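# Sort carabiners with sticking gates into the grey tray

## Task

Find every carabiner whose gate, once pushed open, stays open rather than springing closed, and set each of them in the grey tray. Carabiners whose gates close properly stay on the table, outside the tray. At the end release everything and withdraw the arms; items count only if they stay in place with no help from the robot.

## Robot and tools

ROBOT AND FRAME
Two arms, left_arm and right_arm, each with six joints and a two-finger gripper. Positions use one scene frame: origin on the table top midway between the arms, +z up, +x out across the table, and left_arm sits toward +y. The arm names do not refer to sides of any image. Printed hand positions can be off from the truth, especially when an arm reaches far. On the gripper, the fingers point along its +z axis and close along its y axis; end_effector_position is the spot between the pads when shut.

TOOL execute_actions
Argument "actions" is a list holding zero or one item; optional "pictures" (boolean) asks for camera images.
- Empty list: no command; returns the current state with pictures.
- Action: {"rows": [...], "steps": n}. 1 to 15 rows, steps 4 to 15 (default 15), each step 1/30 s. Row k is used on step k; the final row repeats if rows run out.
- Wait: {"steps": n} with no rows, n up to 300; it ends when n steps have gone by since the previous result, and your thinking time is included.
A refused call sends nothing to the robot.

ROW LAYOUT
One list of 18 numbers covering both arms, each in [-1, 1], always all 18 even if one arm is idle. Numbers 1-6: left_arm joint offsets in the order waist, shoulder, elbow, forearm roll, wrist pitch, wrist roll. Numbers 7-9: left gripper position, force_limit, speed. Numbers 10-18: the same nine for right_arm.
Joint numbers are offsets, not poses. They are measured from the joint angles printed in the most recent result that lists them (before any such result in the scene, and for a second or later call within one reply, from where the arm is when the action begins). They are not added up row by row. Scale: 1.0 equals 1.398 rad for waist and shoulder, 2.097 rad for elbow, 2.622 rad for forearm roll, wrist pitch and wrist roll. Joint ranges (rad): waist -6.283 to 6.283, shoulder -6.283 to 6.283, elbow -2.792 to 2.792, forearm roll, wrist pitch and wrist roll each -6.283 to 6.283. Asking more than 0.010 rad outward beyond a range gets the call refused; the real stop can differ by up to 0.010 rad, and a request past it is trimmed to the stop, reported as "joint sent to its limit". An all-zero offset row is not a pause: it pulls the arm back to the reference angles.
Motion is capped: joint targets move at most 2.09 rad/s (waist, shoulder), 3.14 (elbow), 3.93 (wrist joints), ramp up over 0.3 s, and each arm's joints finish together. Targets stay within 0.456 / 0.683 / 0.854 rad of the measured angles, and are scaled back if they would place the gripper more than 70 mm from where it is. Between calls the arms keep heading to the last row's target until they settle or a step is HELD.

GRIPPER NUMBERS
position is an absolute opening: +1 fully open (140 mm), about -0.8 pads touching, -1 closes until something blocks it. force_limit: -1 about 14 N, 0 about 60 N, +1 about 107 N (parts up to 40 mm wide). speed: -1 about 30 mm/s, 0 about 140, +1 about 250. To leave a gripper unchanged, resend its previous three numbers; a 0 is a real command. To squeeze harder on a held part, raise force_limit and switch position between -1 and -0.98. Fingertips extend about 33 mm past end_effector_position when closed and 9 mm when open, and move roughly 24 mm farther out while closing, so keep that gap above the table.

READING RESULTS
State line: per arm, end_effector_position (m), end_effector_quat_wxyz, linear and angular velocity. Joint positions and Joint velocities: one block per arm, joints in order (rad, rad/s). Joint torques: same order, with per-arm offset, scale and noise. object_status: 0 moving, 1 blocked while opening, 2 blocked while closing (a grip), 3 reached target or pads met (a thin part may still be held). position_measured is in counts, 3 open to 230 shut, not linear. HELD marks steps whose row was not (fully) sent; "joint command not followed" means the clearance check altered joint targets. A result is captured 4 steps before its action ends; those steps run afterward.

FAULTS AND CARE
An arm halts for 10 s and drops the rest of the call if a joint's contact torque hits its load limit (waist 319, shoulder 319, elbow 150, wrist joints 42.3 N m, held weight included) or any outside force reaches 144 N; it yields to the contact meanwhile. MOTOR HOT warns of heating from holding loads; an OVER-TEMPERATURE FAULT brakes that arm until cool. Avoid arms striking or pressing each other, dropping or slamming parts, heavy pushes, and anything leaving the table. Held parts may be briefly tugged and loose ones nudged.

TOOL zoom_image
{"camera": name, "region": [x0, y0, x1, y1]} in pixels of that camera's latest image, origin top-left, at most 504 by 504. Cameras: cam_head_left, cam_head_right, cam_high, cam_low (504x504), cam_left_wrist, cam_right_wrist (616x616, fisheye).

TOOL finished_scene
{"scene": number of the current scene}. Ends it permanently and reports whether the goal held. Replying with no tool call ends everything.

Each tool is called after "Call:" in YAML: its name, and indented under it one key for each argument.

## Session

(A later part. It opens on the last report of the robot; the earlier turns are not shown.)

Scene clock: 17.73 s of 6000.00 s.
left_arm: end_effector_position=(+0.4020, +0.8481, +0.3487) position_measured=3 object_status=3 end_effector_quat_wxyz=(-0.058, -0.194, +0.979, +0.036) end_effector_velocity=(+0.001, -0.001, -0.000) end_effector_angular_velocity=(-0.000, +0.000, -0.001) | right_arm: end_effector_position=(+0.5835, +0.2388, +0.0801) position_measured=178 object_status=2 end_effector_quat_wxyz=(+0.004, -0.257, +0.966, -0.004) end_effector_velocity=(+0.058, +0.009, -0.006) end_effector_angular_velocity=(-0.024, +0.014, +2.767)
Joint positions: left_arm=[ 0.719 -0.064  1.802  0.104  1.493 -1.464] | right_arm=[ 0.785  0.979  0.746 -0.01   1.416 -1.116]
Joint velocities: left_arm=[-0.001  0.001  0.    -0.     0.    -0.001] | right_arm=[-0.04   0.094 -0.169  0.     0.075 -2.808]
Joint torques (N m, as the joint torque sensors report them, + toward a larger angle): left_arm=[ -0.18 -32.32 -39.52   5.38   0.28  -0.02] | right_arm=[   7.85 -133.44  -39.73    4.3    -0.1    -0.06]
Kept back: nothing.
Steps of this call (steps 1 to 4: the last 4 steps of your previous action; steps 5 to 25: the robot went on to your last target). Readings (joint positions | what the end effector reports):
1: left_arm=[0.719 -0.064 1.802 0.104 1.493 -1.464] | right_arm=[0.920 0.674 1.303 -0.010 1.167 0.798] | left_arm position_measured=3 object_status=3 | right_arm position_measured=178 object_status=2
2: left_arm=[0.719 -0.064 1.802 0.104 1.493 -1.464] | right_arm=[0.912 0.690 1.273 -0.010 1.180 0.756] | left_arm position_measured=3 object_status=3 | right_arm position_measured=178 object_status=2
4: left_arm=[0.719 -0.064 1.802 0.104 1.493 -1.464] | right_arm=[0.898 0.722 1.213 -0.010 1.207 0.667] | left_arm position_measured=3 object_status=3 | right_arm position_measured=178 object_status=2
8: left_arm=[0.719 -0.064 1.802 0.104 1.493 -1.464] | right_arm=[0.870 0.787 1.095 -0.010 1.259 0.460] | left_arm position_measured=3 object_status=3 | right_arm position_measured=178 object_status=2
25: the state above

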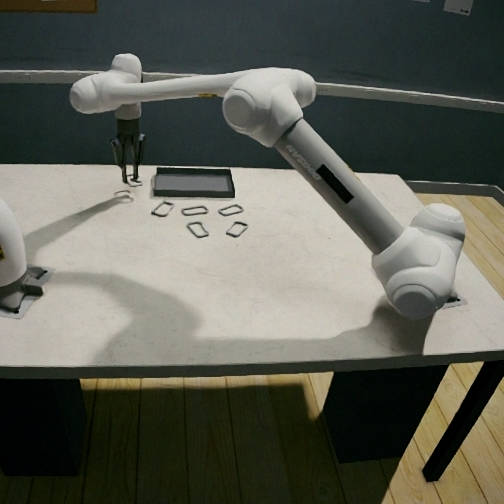

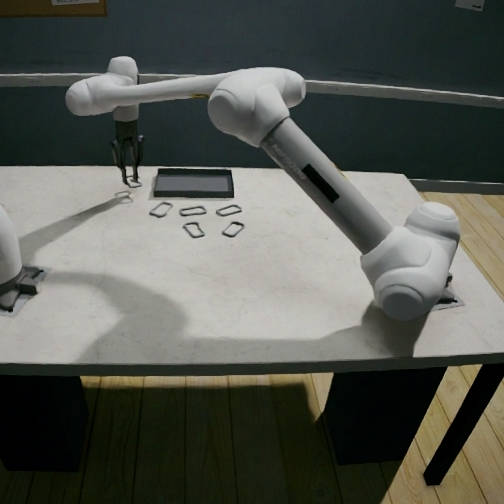

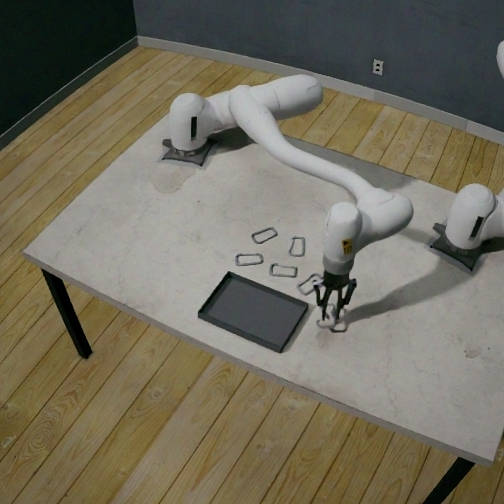

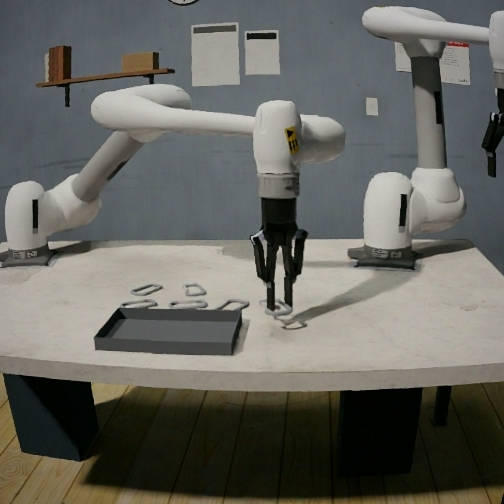

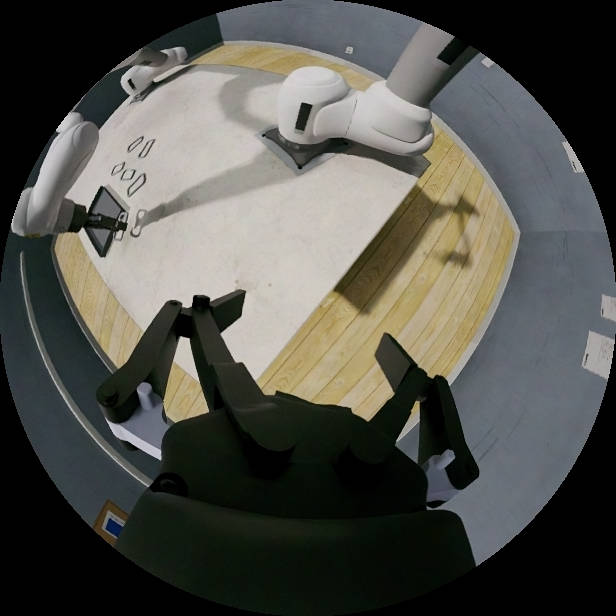

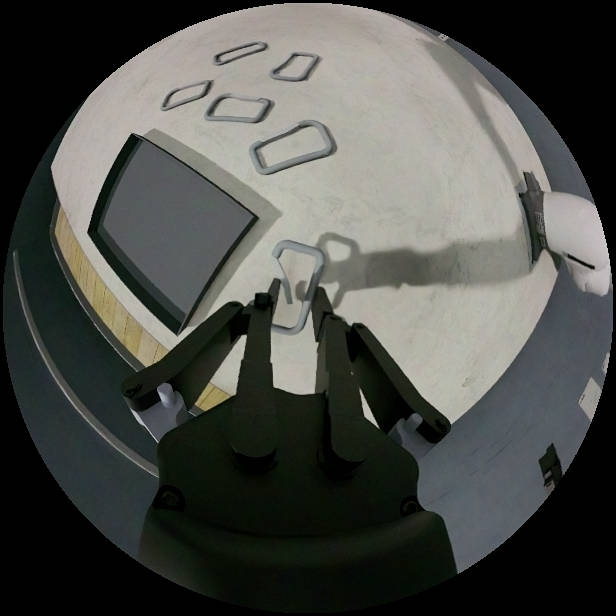

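Call:
execute_actions:
  actions:
    - {"rows":[[0,0,0,0,0,0,1,0,0,-0.0107,-0.0036,0.0432,0,-0.0324,-0.327,-0.5,-0.5,0]],"steps":15}

Call:
execute_actions:
  actions:
    - {"steps":8}
  pictures: true

Call:
zoom_image:
  camera: "cam_right_wrist"
  region: [200,130,400,330]

Scene clock: 18.37 s of 6000.00 s.
left_arm: end_effector_position=(+0.4020, +0.8481, +0.3487) position_measured=3 object_status=3 end_effector_quat_wxyz=(-0.058, -0.194, +0.979, +0.036) end_effector_velocity=(-0.000, +0.001, -0.000) end_effector_angular_velocity=(-0.000, +0.001, -0.000) | right_arm: end_effector_position=(+0.5903, +0.2219, +0.0378) position_measured=178 object_status=2 end_effector_quat_wxyz=(+0.001, -0.621, +0.784, -0.005) end_effector_velocity=(+0.001, -0.029, -0.057) end_effector_angular_velocity=(-0.008, +0.006, +0.653)
Joint positions: left_arm=[ 0.719 -0.064  1.802  0.104  1.493 -1.464] | right_arm=[ 0.771  0.975  0.831 -0.01   1.336 -1.948]
Joint velocities: left_arm=[ 0.001  0.001  0.     0.    -0.     0.001] | right_arm=[-0.017 -0.02   0.144  0.    -0.12  -0.669]
Joint torques (N m, as the joint torque sensors report them, + toward a larger angle): left_arm=[  0.63 -32.12 -39.06   5.37   0.39   0.05] | right_arm=[   5.3  -133.8   -44.49    4.81   -0.49   -0.27]
Steps of this call (steps 1 to 8: the robot went on to your last target; steps 9 to 19: the first 11 steps of this action). Readings (joint positions | what the end effector reports):
9: left_arm=[0.719 -0.064 1.802 0.104 1.493 -1.464] | right_arm=[0.782 0.987 0.731 -0.010 1.423 -1.503] | left_arm position_measured=3 object_status=3 | right_arm position_measured=178 object_status=2
10: left_arm=[0.719 -0.064 1.802 0.104 1.493 -1.464] | right_arm=[0.782 0.987 0.733 -0.010 1.421 -1.511] | left_arm position_measured=3 object_status=3 | right_arm position_measured=178 object_status=2
12: left_arm=[0.719 -0.064 1.802 0.104 1.493 -1.464] | right_arm=[0.780 0.985 0.747 -0.010 1.407 -1.568] | left_arm position_measured=3 object_status=3 | right_arm position_measured=178 object_status=2
16: left_arm=[0.719 -0.064 1.802 0.104 1.493 -1.464] | right_arm=[0.774 0.978 0.804 -0.010 1.358 -1.822] | left_arm position_measured=3 object_status=3 | right_arm position_measured=178 object_status=2
19: the state above

Scene clock: 18.63 s of 6000.00 s.
left_arm: end_effector_position=(+0.4020, +0.8481, +0.3487) position_measured=3 object_status=3 end_effector_quat_wxyz=(-0.058, -0.194, +0.979, +0.036) end_effector_velocity=(-0.000, +0.000, +0.000) end_effector_angular_velocity=(+0.000, -0.001, -0.001) | right_arm: end_effector_position=(+0.5903, +0.2209, +0.0358) position_measured=178 object_status=2 end_effector_quat_wxyz=(+0.001, -0.630, +0.777, -0.005) end_effector_velocity=(+0.001, -0.001, -0.001) end_effector_angular_velocity=(-0.001, -0.000, +0.003)
Joint positions: left_arm=[ 0.719 -0.064  1.802  0.104  1.493 -1.464] | right_arm=[ 0.77   0.974  0.836 -0.01   1.331 -1.973]
Joint velocities: left_arm=[ 0.    -0.001 -0.     0.    -0.     0.001] | right_arm=[-0.001  0.     0.    -0.001 -0.    -0.003]
Joint torques (N m, as the joint torque sensors report them, + toward a larger angle): left_arm=[ -0.3  -31.99 -38.9    5.41   0.37   0.11] | right_arm=[   3.34 -128.6   -37.56    4.03   -0.3    -0.4 ]
Kept back: nothing.
Steps of this call (steps 1 to 4: the last 4 steps of your previous action; steps 5 to 8: the robot went on to your last target). Readings (joint positions | what the end effector reports):
1: left_arm=[0.719 -0.064 1.802 0.104 1.493 -1.464] | right_arm=[0.770 0.974 0.834 -0.010 1.333 -1.964] | left_arm position_measured=3 object_status=3 | right_arm position_measured=178 object_status=2
2: left_arm=[0.719 -0.064 1.802 0.104 1.493 -1.464] | right_arm=[0.770 0.974 0.836 -0.010 1.332 -1.970] | left_arm position_measured=3 object_status=3 | right_arm position_measured=178 object_status=2
4: left_arm=[0.719 -0.064 1.802 0.104 1.493 -1.464] | right_arm=[0.770 0.974 0.836 -0.010 1.331 -1.972] | left_arm position_measured=3 object_status=3 | right_arm position_measured=178 object_status=2
8: the state above

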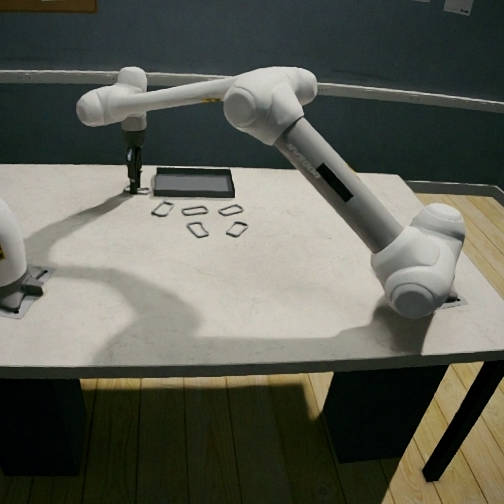

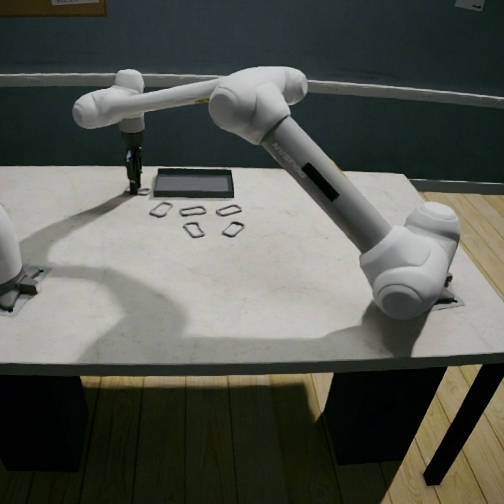

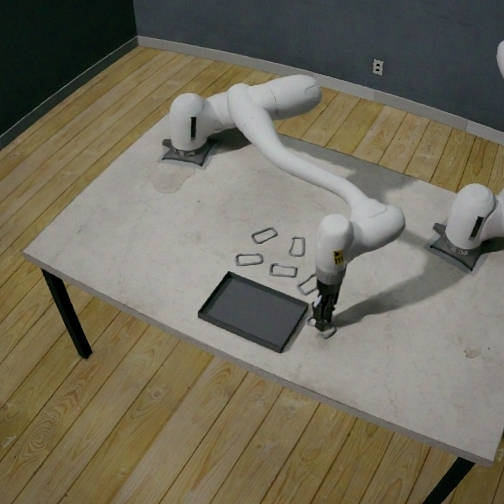

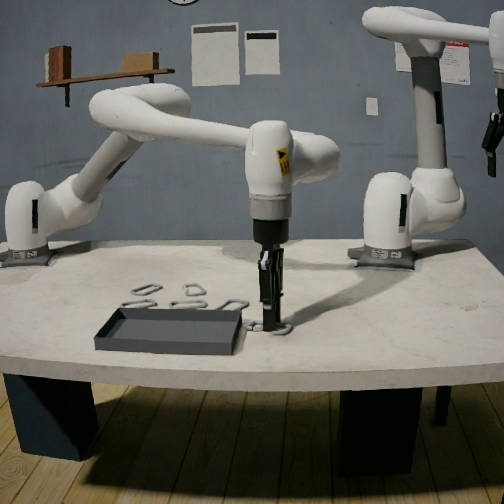

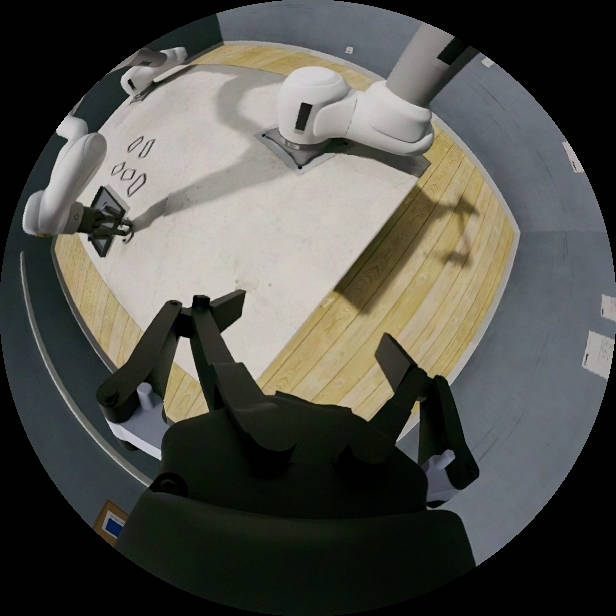

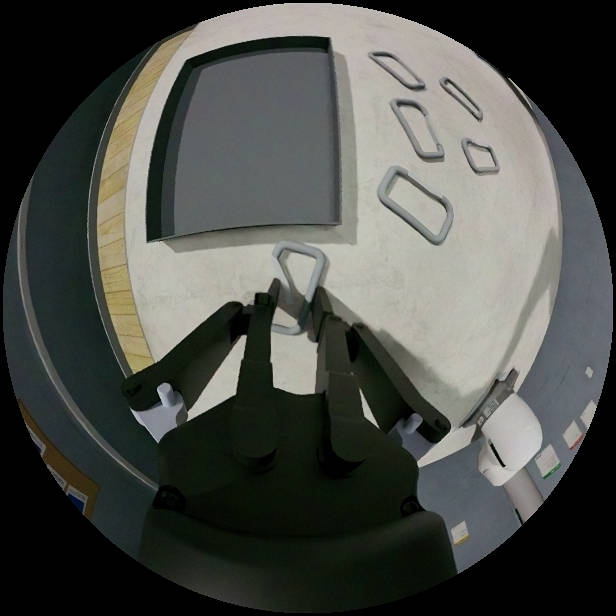

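Region (200, 130, 400, 330) of cam_right_wrist's 616x616 image, scaled by 2.520, with more detail than that image has.

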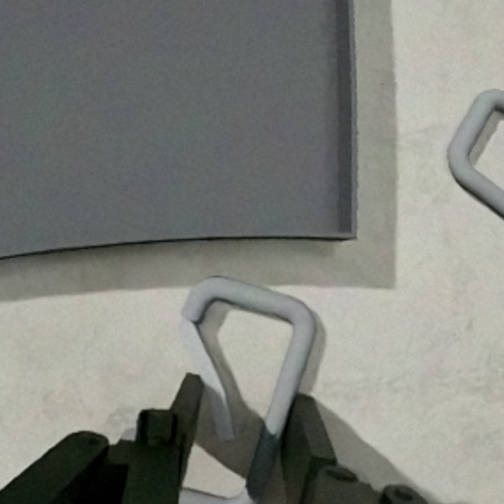

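Call:
execute_actions:
  actions:
    - {"rows":[[0,0,0,0,0,0,1,0,0,0,0,0,0,0,0,-0.3,-0.5,-0.5],[0,0,0,0,0,0,1,0,0,0,0,0,0,0,0,-0.3,-0.5,-0.5],[0,0,0,0,0,0,1,0,0,0,0,0,0,0,0,-0.3,-0.5,-0.5],[0,0,0,0,0,0,1,0,0,-0.003,-0.0105,0.0137,0,-0.0053,-0.0017,-0.3,-0.5,-0.5],[0,0,0,0,0,0,1,0,0,-0.003,-0.0105,0.0137,0,-0.0053,-0.0017,-0.3,-0.5,-0.5],[0,0,0,0,0,0,1,0,0,-0.006,-0.021,0.0273,0,-0.0106,-0.0033,-0.3,-0.5,-0.5],[0,0,0,0,0,0,1,0,0,-0.006,-0.021,0.0273,0,-0.0106,-0.0033,-0.3,-0.5,-0.5],[0,0,0,0,0,0,1,0,0,-0.0093,-0.0316,0.041,0,-0.0159,-0.005,-0.3,-0.5,-0.5]],"steps":15}

Call:
execute_actions:
  actions:
    - {"steps":6}
  pictures: true

Call:
zoom_image:
  camera: "cam_right_wrist"
  region: [200,170,400,370]

Scene clock: 19.40 s of 6000.00 s.
left_arm: end_effector_position=(+0.4020, +0.8481, +0.3487) position_measured=3 object_status=3 end_effector_quat_wxyz=(-0.058, -0.194, +0.979, +0.036) end_effector_velocity=(-0.000, +0.001, -0.000) end_effector_angular_velocity=(-0.001, +0.000, +0.001) | right_arm: end_effector_position=(+0.5893, +0.2003, +0.0357) position_measured=167 object_status=0 end_effector_quat_wxyz=(+0.001, -0.630, +0.776, -0.005) end_effector_velocity=(-0.003, -0.079, +0.005) end_effector_angular_velocity=(+0.004, -0.003, -0.003)
Joint positions: left_arm=[ 0.719 -0.064  1.802  0.104  1.493 -1.464] | right_arm=[ 0.76   0.938  0.906 -0.01   1.297 -1.983]
Joint velocities: left_arm=[ 0.002  0.     0.    -0.    -0.     0.001] | right_arm=[-0.042 -0.138  0.257  0.    -0.125 -0.038]
Joint torques (N m, as the joint torque sensors report them, + toward a larger angle): left_arm=[ -0.07 -32.34 -39.39   5.31   0.35   0.09] | right_arm=[   9.9  -119.74  -39.13    4.63   -0.3    -0.12]
Steps of this call (steps 1 to 12: the robot went on to your last target; steps 13 to 23: the first 11 steps of this action). Readings (joint positions | what the end effector reports):
13: left_arm=[0.719 -0.064 1.802 0.104 1.493 -1.464] | right_arm=[0.770 0.974 0.836 -0.010 1.331 -1.973] | left_arm position_measured=3 object_status=3 | right_arm position_measured=178 object_status=0
14: left_arm=[0.719 -0.064 1.802 0.104 1.493 -1.464] | right_arm=[0.770 0.974 0.836 -0.010 1.331 -1.973] | left_arm position_measured=3 object_status=3 | right_arm position_measured=178 object_status=0
16: left_arm=[0.719 -0.064 1.802 0.104 1.493 -1.464] | right_arm=[0.770 0.974 0.836 -0.010 1.331 -1.973] | left_arm position_measured=3 object_status=3 | right_arm position_measured=168 object_status=0
20: left_arm=[0.719 -0.064 1.802 0.104 1.493 -1.464] | right_arm=[0.765 0.956 0.871 -0.010 1.315 -1.978] | left_arm position_measured=3 object_status=3 | right_arm position_measured=167 object_status=0
23: the state above

Scene clock: 19.60 s of 6000.00 s.
left_arm: end_effector_position=(+0.4020, +0.8481, +0.3487) position_measured=3 object_status=3 end_effector_quat_wxyz=(-0.058, -0.194, +0.979, +0.036) end_effector_velocity=(+0.000, -0.001, +0.001) end_effector_angular_velocity=(+0.001, -0.001, -0.003) | right_arm: end_effector_position=(+0.5889, +0.1957, +0.0356) position_measured=167 object_status=3 end_effector_quat_wxyz=(+0.001, -0.630, +0.776, -0.005) end_effector_velocity=(-0.001, -0.003, -0.002) end_effector_angular_velocity=(-0.002, +0.000, +0.001)
Joint positions: left_arm=[ 0.719 -0.064  1.802  0.104  1.493 -1.464] | right_arm=[ 0.757  0.93   0.921 -0.01   1.29  -1.986]
Joint velocities: left_arm=[-0.001 -0.001 -0.     0.    -0.     0.001] | right_arm=[-0.001 -0.004  0.011 -0.001 -0.006 -0.002]
Joint torques (N m, as the joint torque sensors report them, + toward a larger angle): left_arm=[ -0.06 -32.16 -39.06   5.43   0.34   0.  ] | right_arm=[   3.3  -124.13  -39.21    4.38   -0.39   -0.33]
Kept back: nothing.
Steps of this call (steps 1 to 4: the last 4 steps of your previous action; steps 5 to 6: the robot went on to your last target). Readings (joint positions | what the end effector reports):
1: left_arm=[0.719 -0.064 1.802 0.104 1.493 -1.464] | right_arm=[0.759 0.934 0.913 -0.010 1.294 -1.984] | left_arm position_measured=3 object_status=3 | right_arm position_measured=167 object_status=0
2: left_arm=[0.719 -0.064 1.802 0.104 1.493 -1.464] | right_arm=[0.758 0.933 0.917 -0.010 1.292 -1.985] | left_arm position_measured=3 object_status=3 | right_arm position_measured=167 object_status=0
4: left_arm=[0.719 -0.064 1.802 0.104 1.493 -1.464] | right_arm=[0.758 0.931 0.920 -0.010 1.290 -1.985] | left_arm position_measured=3 object_status=3 | right_arm position_measured=167 object_status=3
6: the state above

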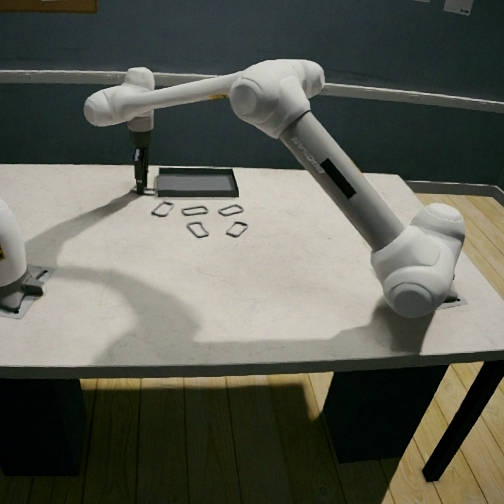

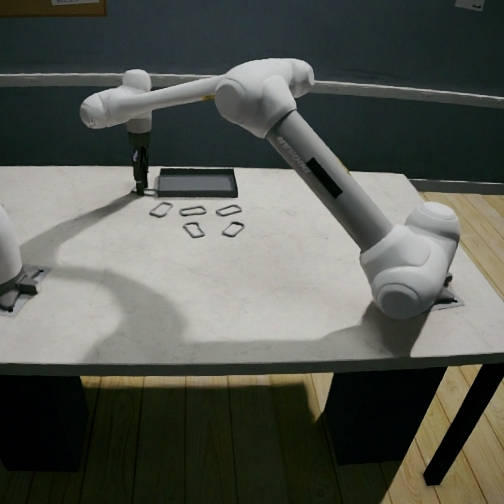

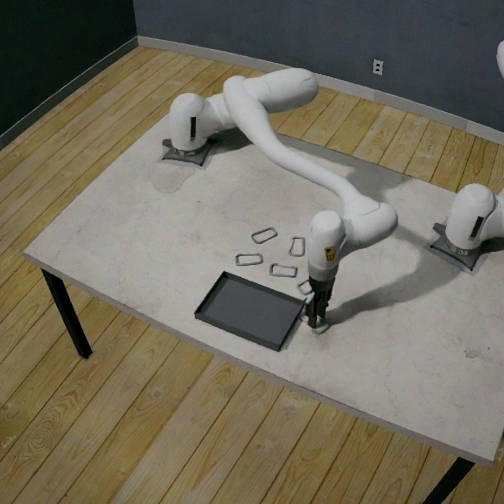

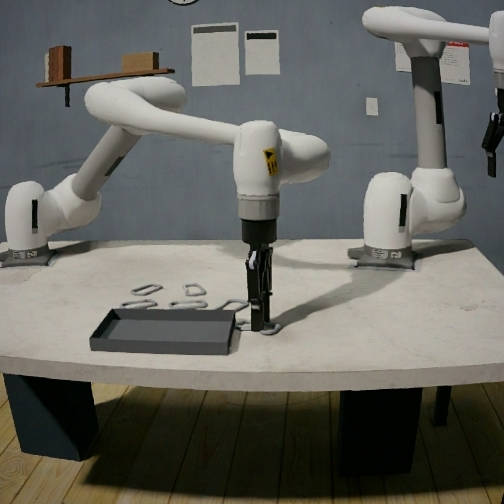

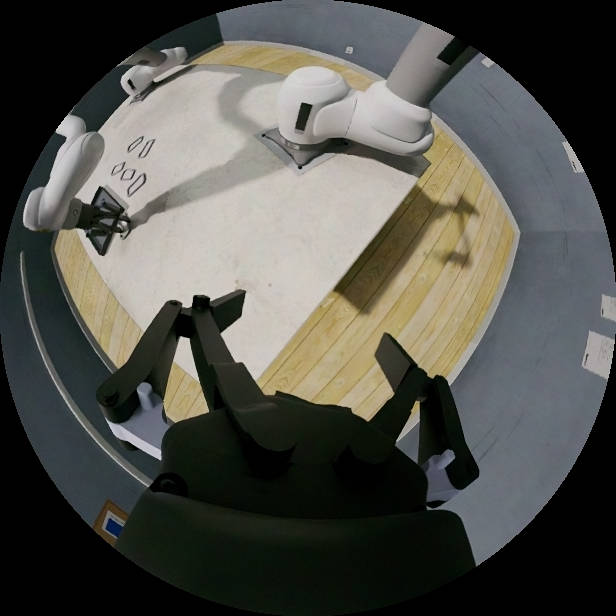

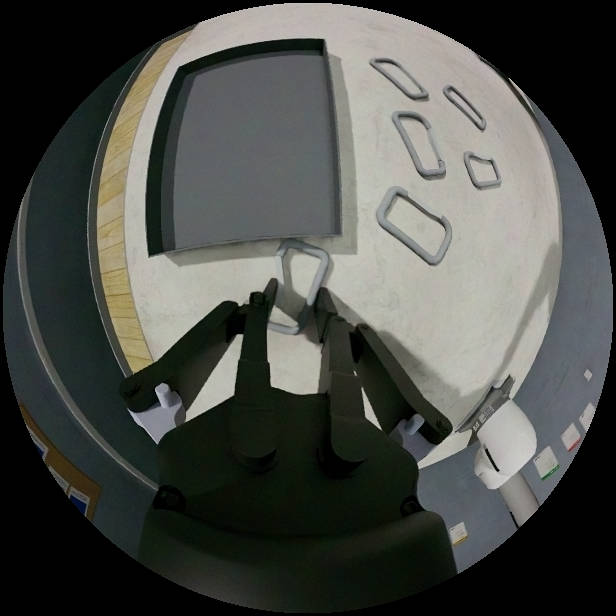

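Region (200, 170, 400, 370) of cam_right_wrist's 616x616 image, scaled by 2.520, with more detail than that image has.

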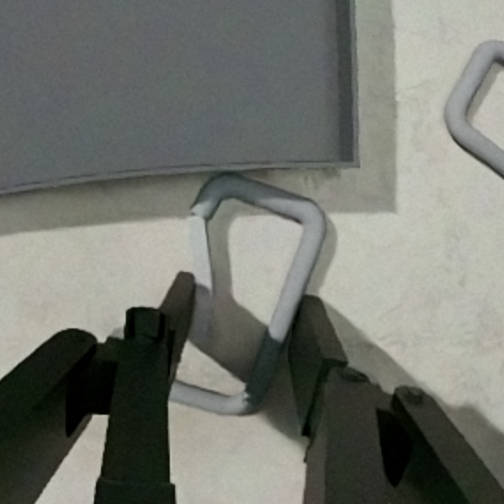

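Call:
execute_actions:
  actions:
    - {"rows":[[0,0,0,0,0,0,-1,-0.5,0,0,-0.03,0,0,0.016,0,-0.3,-0.5,-0.5],[0,0,0,0,0,0,-1,-0.5,0,0,-0.03,0,0,0.016,0,-0.3,-0.5,-0.5],[0,0,0,0,0,0,-1,-0.5,0,0,-0.03,0,0,0.016,0,-0.3,-0.5,-0.5],[0,0,0,0,0,0,-1,-0.5,0,0,-0.03,0,0,0.016,0,-0.3,-0.5,-0.5],[-0.83,0.117,0.294,-0.04,-0.6,0,-1,-0.5,0,0.058,-0.062,0.04,0,0.0015,0.9,-0.3,-0.5,-0.5]],"steps":15}

Call:
execute_actions:
  actions:
    - {"steps":40}
  pictures: true

Scene clock: 21.63 s of 6000.00 s.
left_arm: end_effector_position=(+0.4303, +0.8160, +0.2824) position_measured=74 object_status=0 end_effector_quat_wxyz=(-0.047, -0.153, +0.987, +0.031) end_effector_velocity=(+0.151, -0.193, -0.348) end_effector_angular_velocity=(-0.036, -0.170, -0.460) | right_arm: end_effector_position=(+0.5597, +0.1951, +0.0816) position_measured=167 object_status=3 end_effector_quat_wxyz=(+0.005, -0.539, +0.842, -0.004) end_effector_velocity=(-0.248, +0.063, -0.012) end_effector_angular_velocity=(-0.005, +0.021, -2.247)
Joint positions: left_arm=[ 0.646 -0.038  1.898  0.088  1.355 -1.464] | right_arm=[ 0.78   0.87   0.95  -0.01   1.316 -1.737]
Joint velocities: left_arm=[-0.42   0.136  0.507 -0.089 -0.784 -0.001] | right_arm=[ 0.235 -0.123  0.254  0.    -0.089  2.484]
Joint torques (N m, as the joint torque sensors report them, + toward a larger angle): left_arm=[ -3.42 -33.41 -36.99   4.86   0.21   0.09] | right_arm=[  14.68 -116.27  -35.51    4.13    0.04    0.41]
Steps of this call (steps 1 to 30: the robot went on to your last target; steps 31 to 50: nothing new was sent; steps 51 to 61: the first 11 steps of this action). Readings (joint positions | what the end effector reports):
51: left_arm=[0.719 -0.064 1.802 0.104 1.493 -1.464] | right_arm=[0.757 0.930 0.922 -0.010 1.289 -1.986] | left_arm position_measured=3 object_status=0 | right_arm position_measured=167 object_status=3
52: left_arm=[0.719 -0.064 1.802 0.104 1.493 -1.464] | right_arm=[0.757 0.927 0.923 -0.010 1.293 -1.986] | left_arm position_measured=6 object_status=0 | right_arm position_measured=167 object_status=3
54: left_arm=[0.719 -0.064 1.802 0.104 1.493 -1.464] | right_arm=[0.757 0.906 0.922 -0.011 1.314 -1.986] | left_arm position_measured=21 object_status=0 | right_arm position_measured=167 object_status=3
58: left_arm=[0.689 -0.053 1.843 0.097 1.435 -1.464] | right_arm=[0.762 0.884 0.930 -0.010 1.323 -1.926] | left_arm position_measured=51 object_status=0 | right_arm position_measured=167 object_status=3
61: the state above

Scene clock: 22.97 s of 6000.00 s.
left_arm: end_effector_position=(+0.5812, +0.3897, +0.0648) position_measured=232 object_status=3 end_effector_quat_wxyz=(+0.263, +0.219, +0.939, -0.028) end_effector_velocity=(-0.068, -0.384, -0.018) end_effector_angular_velocity=(-0.138, -0.322, -0.632) | right_arm: end_effector_position=(+0.5000, +0.2109, +0.0787) position_measured=167 object_status=3 end_effector_quat_wxyz=(+0.005, +0.442, +0.897, -0.001) end_effector_velocity=(+0.000, +0.000, +0.001) end_effector_angular_velocity=(+0.001, -0.000, +0.000)
Joint positions: left_arm=[-0.131  0.079  2.341  0.013  0.186 -1.464] | right_arm=[ 0.839  0.844  1.005 -0.01   1.294  0.374]
Joint velocities: left_arm=[-0.647  0.043  0.161 -0.026 -0.553 -0.   ] | right_arm=[-0.    -0.001 -0.     0.     0.    -0.001]
Joint torques (N m, as the joint torque sensors report them, + toward a larger angle): left_arm=[ -0.47 -35.37 -28.69   3.45  -1.24   0.01] | right_arm=[   4.6  -120.57  -39.31    4.25   -0.09   -0.2 ]
Kept back: nothing.
Steps of this call (steps 1 to 4: the last 4 steps of your previous action; steps 5 to 40: the robot went on to your last target). Readings (joint positions | what the end effector reports):
1: left_arm=[0.632 -0.034 1.915 0.085 1.328 -1.464] | right_arm=[0.789 0.866 0.959 -0.010 1.313 -1.645] | left_arm position_measured=82 object_status=0 | right_arm position_measured=167 object_status=3
2: left_arm=[0.617 -0.029 1.932 0.082 1.301 -1.464] | right_arm=[0.798 0.863 0.967 -0.010 1.309 -1.539] | left_arm position_measured=89 object_status=0 | right_arm position_measured=167 object_status=3
4: left_arm=[0.586 -0.020 1.966 0.077 1.243 -1.464] | right_arm=[0.813 0.856 0.981 -0.010 1.304 -1.311] | left_arm position_measured=104 object_status=0 | right_arm position_measured=167 object_status=3
8: left_arm=[0.522 -0.003 2.030 0.066 1.122 -1.464] | right_arm=[0.830 0.848 0.997 -0.010 1.297 -0.865] | left_arm position_measured=135 object_status=0 | right_arm position_measured=167 object_status=3
40: the state above

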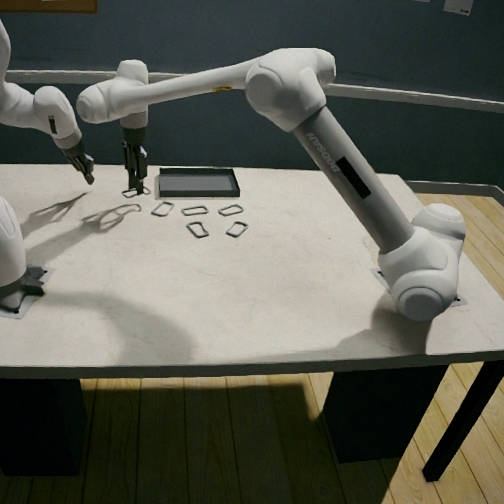

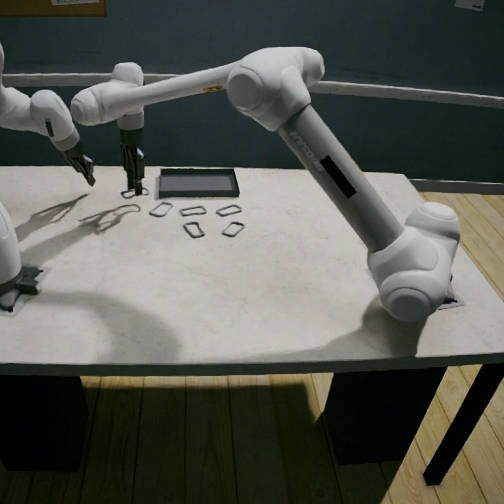

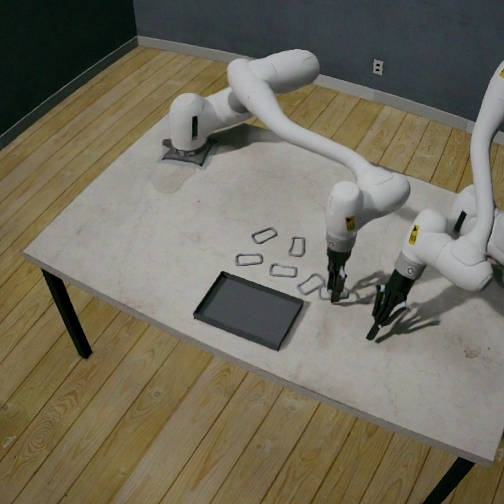

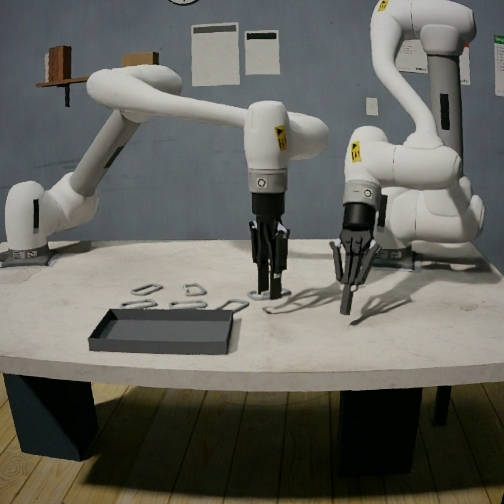

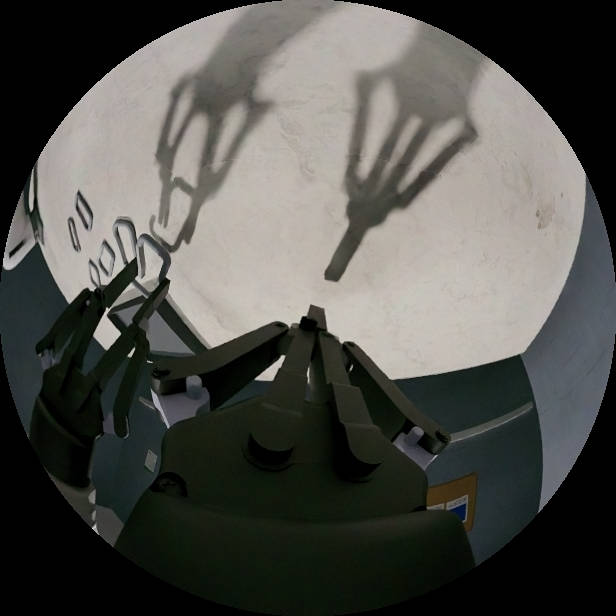

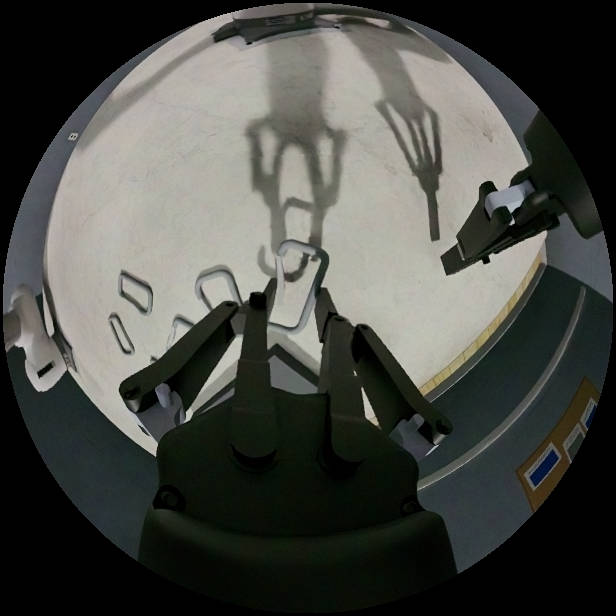

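Call:
execute_actions:
  actions:
    - {"rows":[[0,0,0,0,0,0,-1,-0.5,0,0,0,0,0,0,0.328,-0.3,-0.5,-0.5]],"steps":15}
  pictures: true

Scene clock: 23.50 s of 6000.00 s.
left_arm: end_effector_position=(+0.5752, +0.3603, +0.0636) position_measured=232 object_status=3 end_effector_quat_wxyz=(+0.275, +0.240, +0.930, -0.037) end_effector_velocity=(+0.016, +0.068, +0.004) end_effector_angular_velocity=(+0.026, +0.056, +0.115) | right_arm: end_effector_position=(+0.5000, +0.2109, +0.0787) position_measured=167 object_status=3 end_effector_quat_wxyz=(+0.005, +0.700, +0.714, +0.001) end_effector_velocity=(-0.000, -0.000, +0.000) end_effector_angular_velocity=(+0.018, -0.014, -2.310)
Joint positions: left_arm=[-0.18   0.083  2.353  0.011  0.143 -1.464] | right_arm=[ 0.839  0.844  1.005 -0.01   1.294  1.009]
Joint velocities: left_arm=[ 0.117 -0.01  -0.029  0.005  0.101 -0.001] | right_arm=[ 0.   -0.    0.   -0.    0.    2.31]
Joint torques (N m, as the joint torque sensors report them, + toward a larger angle): left_arm=[  1.93 -35.36 -27.1    3.46  -1.1    0.05] | right_arm=[   2.71 -119.88  -37.86    4.25   -0.07   -0.23]
Steps of this call (steps 1 to 5: the robot went on to your last target; steps 6 to 16: the first 11 steps of this action). Readings (joint positions | what the end effector reports):
4: left_arm=[-0.198 0.084 2.357 0.010 0.128 -1.464] | right_arm=[0.839 0.844 1.005 -0.010 1.294 0.374] | left_arm position_measured=232 object_status=3 | right_arm position_measured=167 object_status=3 HELD
5: left_arm=[-0.197 0.084 2.357 0.010 0.129 -1.464] | right_arm=[0.839 0.844 1.005 -0.010 1.294 0.374] | left_arm position_measured=232 object_status=3 | right_arm position_measured=167 object_status=3 HELD
6: left_arm=[-0.196 0.084 2.357 0.010 0.129 -1.464] | right_arm=[0.839 0.844 1.005 -0.010 1.294 0.374] | left_arm position_measured=232 object_status=3 | right_arm position_measured=167 object_status=3
7: left_arm=[-0.196 0.084 2.357 0.010 0.129 -1.464] | right_arm=[0.839 0.844 1.005 -0.010 1.294 0.381] | left_arm position_measured=232 object_status=3 | right_arm position_measured=167 object_status=3
9: left_arm=[-0.195 0.084 2.357 0.010 0.131 -1.464] | right_arm=[0.839 0.844 1.005 -0.010 1.294 0.437] | left_arm position_measured=232 object_status=3 | right_arm position_measured=167 object_status=3
13: left_arm=[-0.189 0.083 2.355 0.010 0.136 -1.464] | right_arm=[0.839 0.844 1.005 -0.010 1.294 0.722] | left_arm position_measured=232 object_status=3 | right_arm position_measured=167 object_status=3
16: the state above
The steps marked HELD above belong to your previous action. This action keeps its steps and its target.
joint command not followed: on one or more control steps a check withheld the commanded joint targets of the left arm, and it was not sent them on those steps.
cause: the commanded joint targets would bring a part of the robot too close to another arm (a part of this arm just beyond joint 5 (wrist pitch) and a part of the other arm just beyond its joint 4 (forearm roll)); next, command targets that bring no part of the robot closer to that arm.

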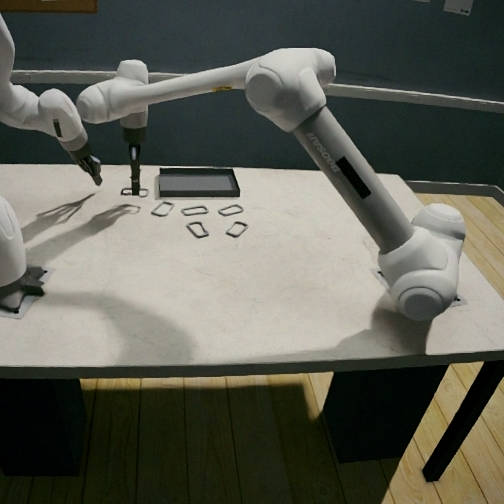

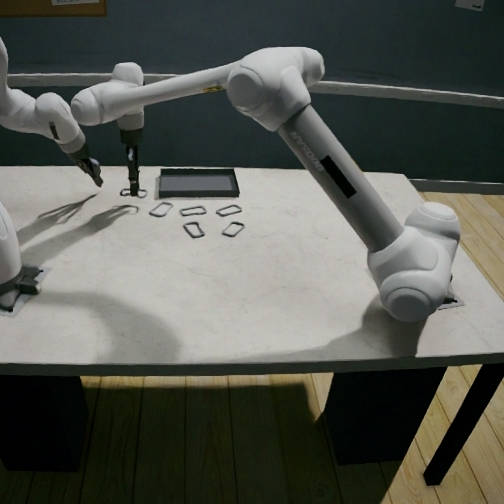

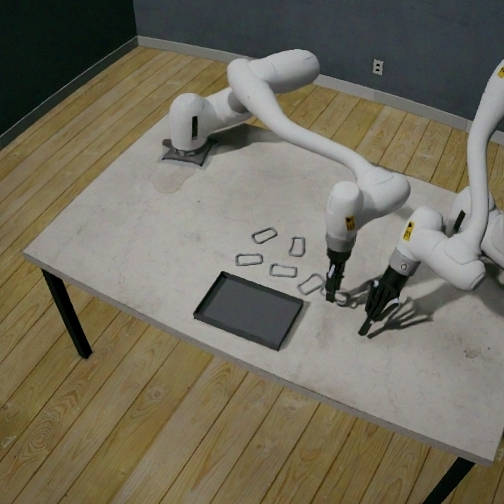

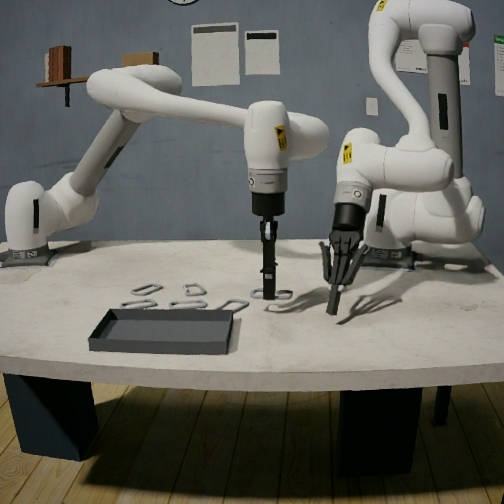

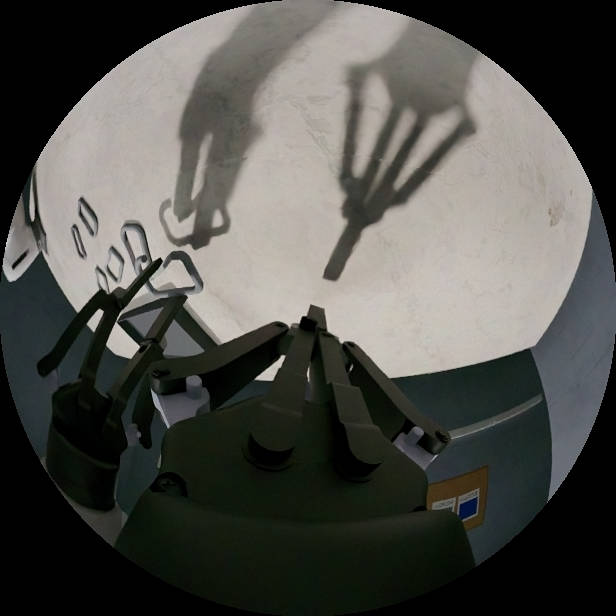

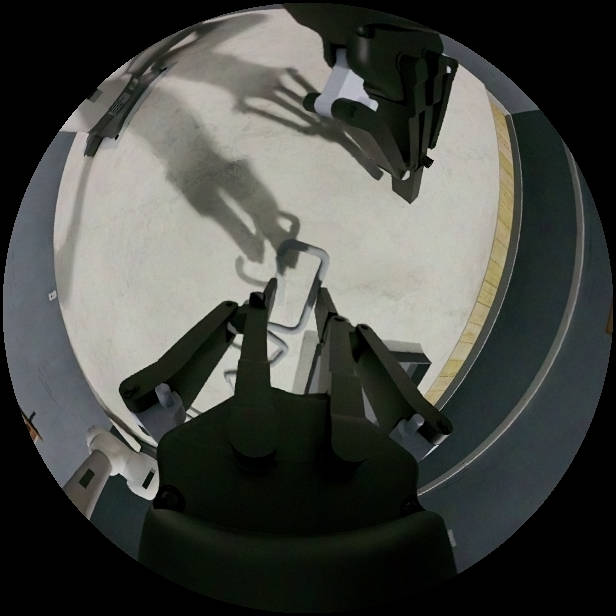

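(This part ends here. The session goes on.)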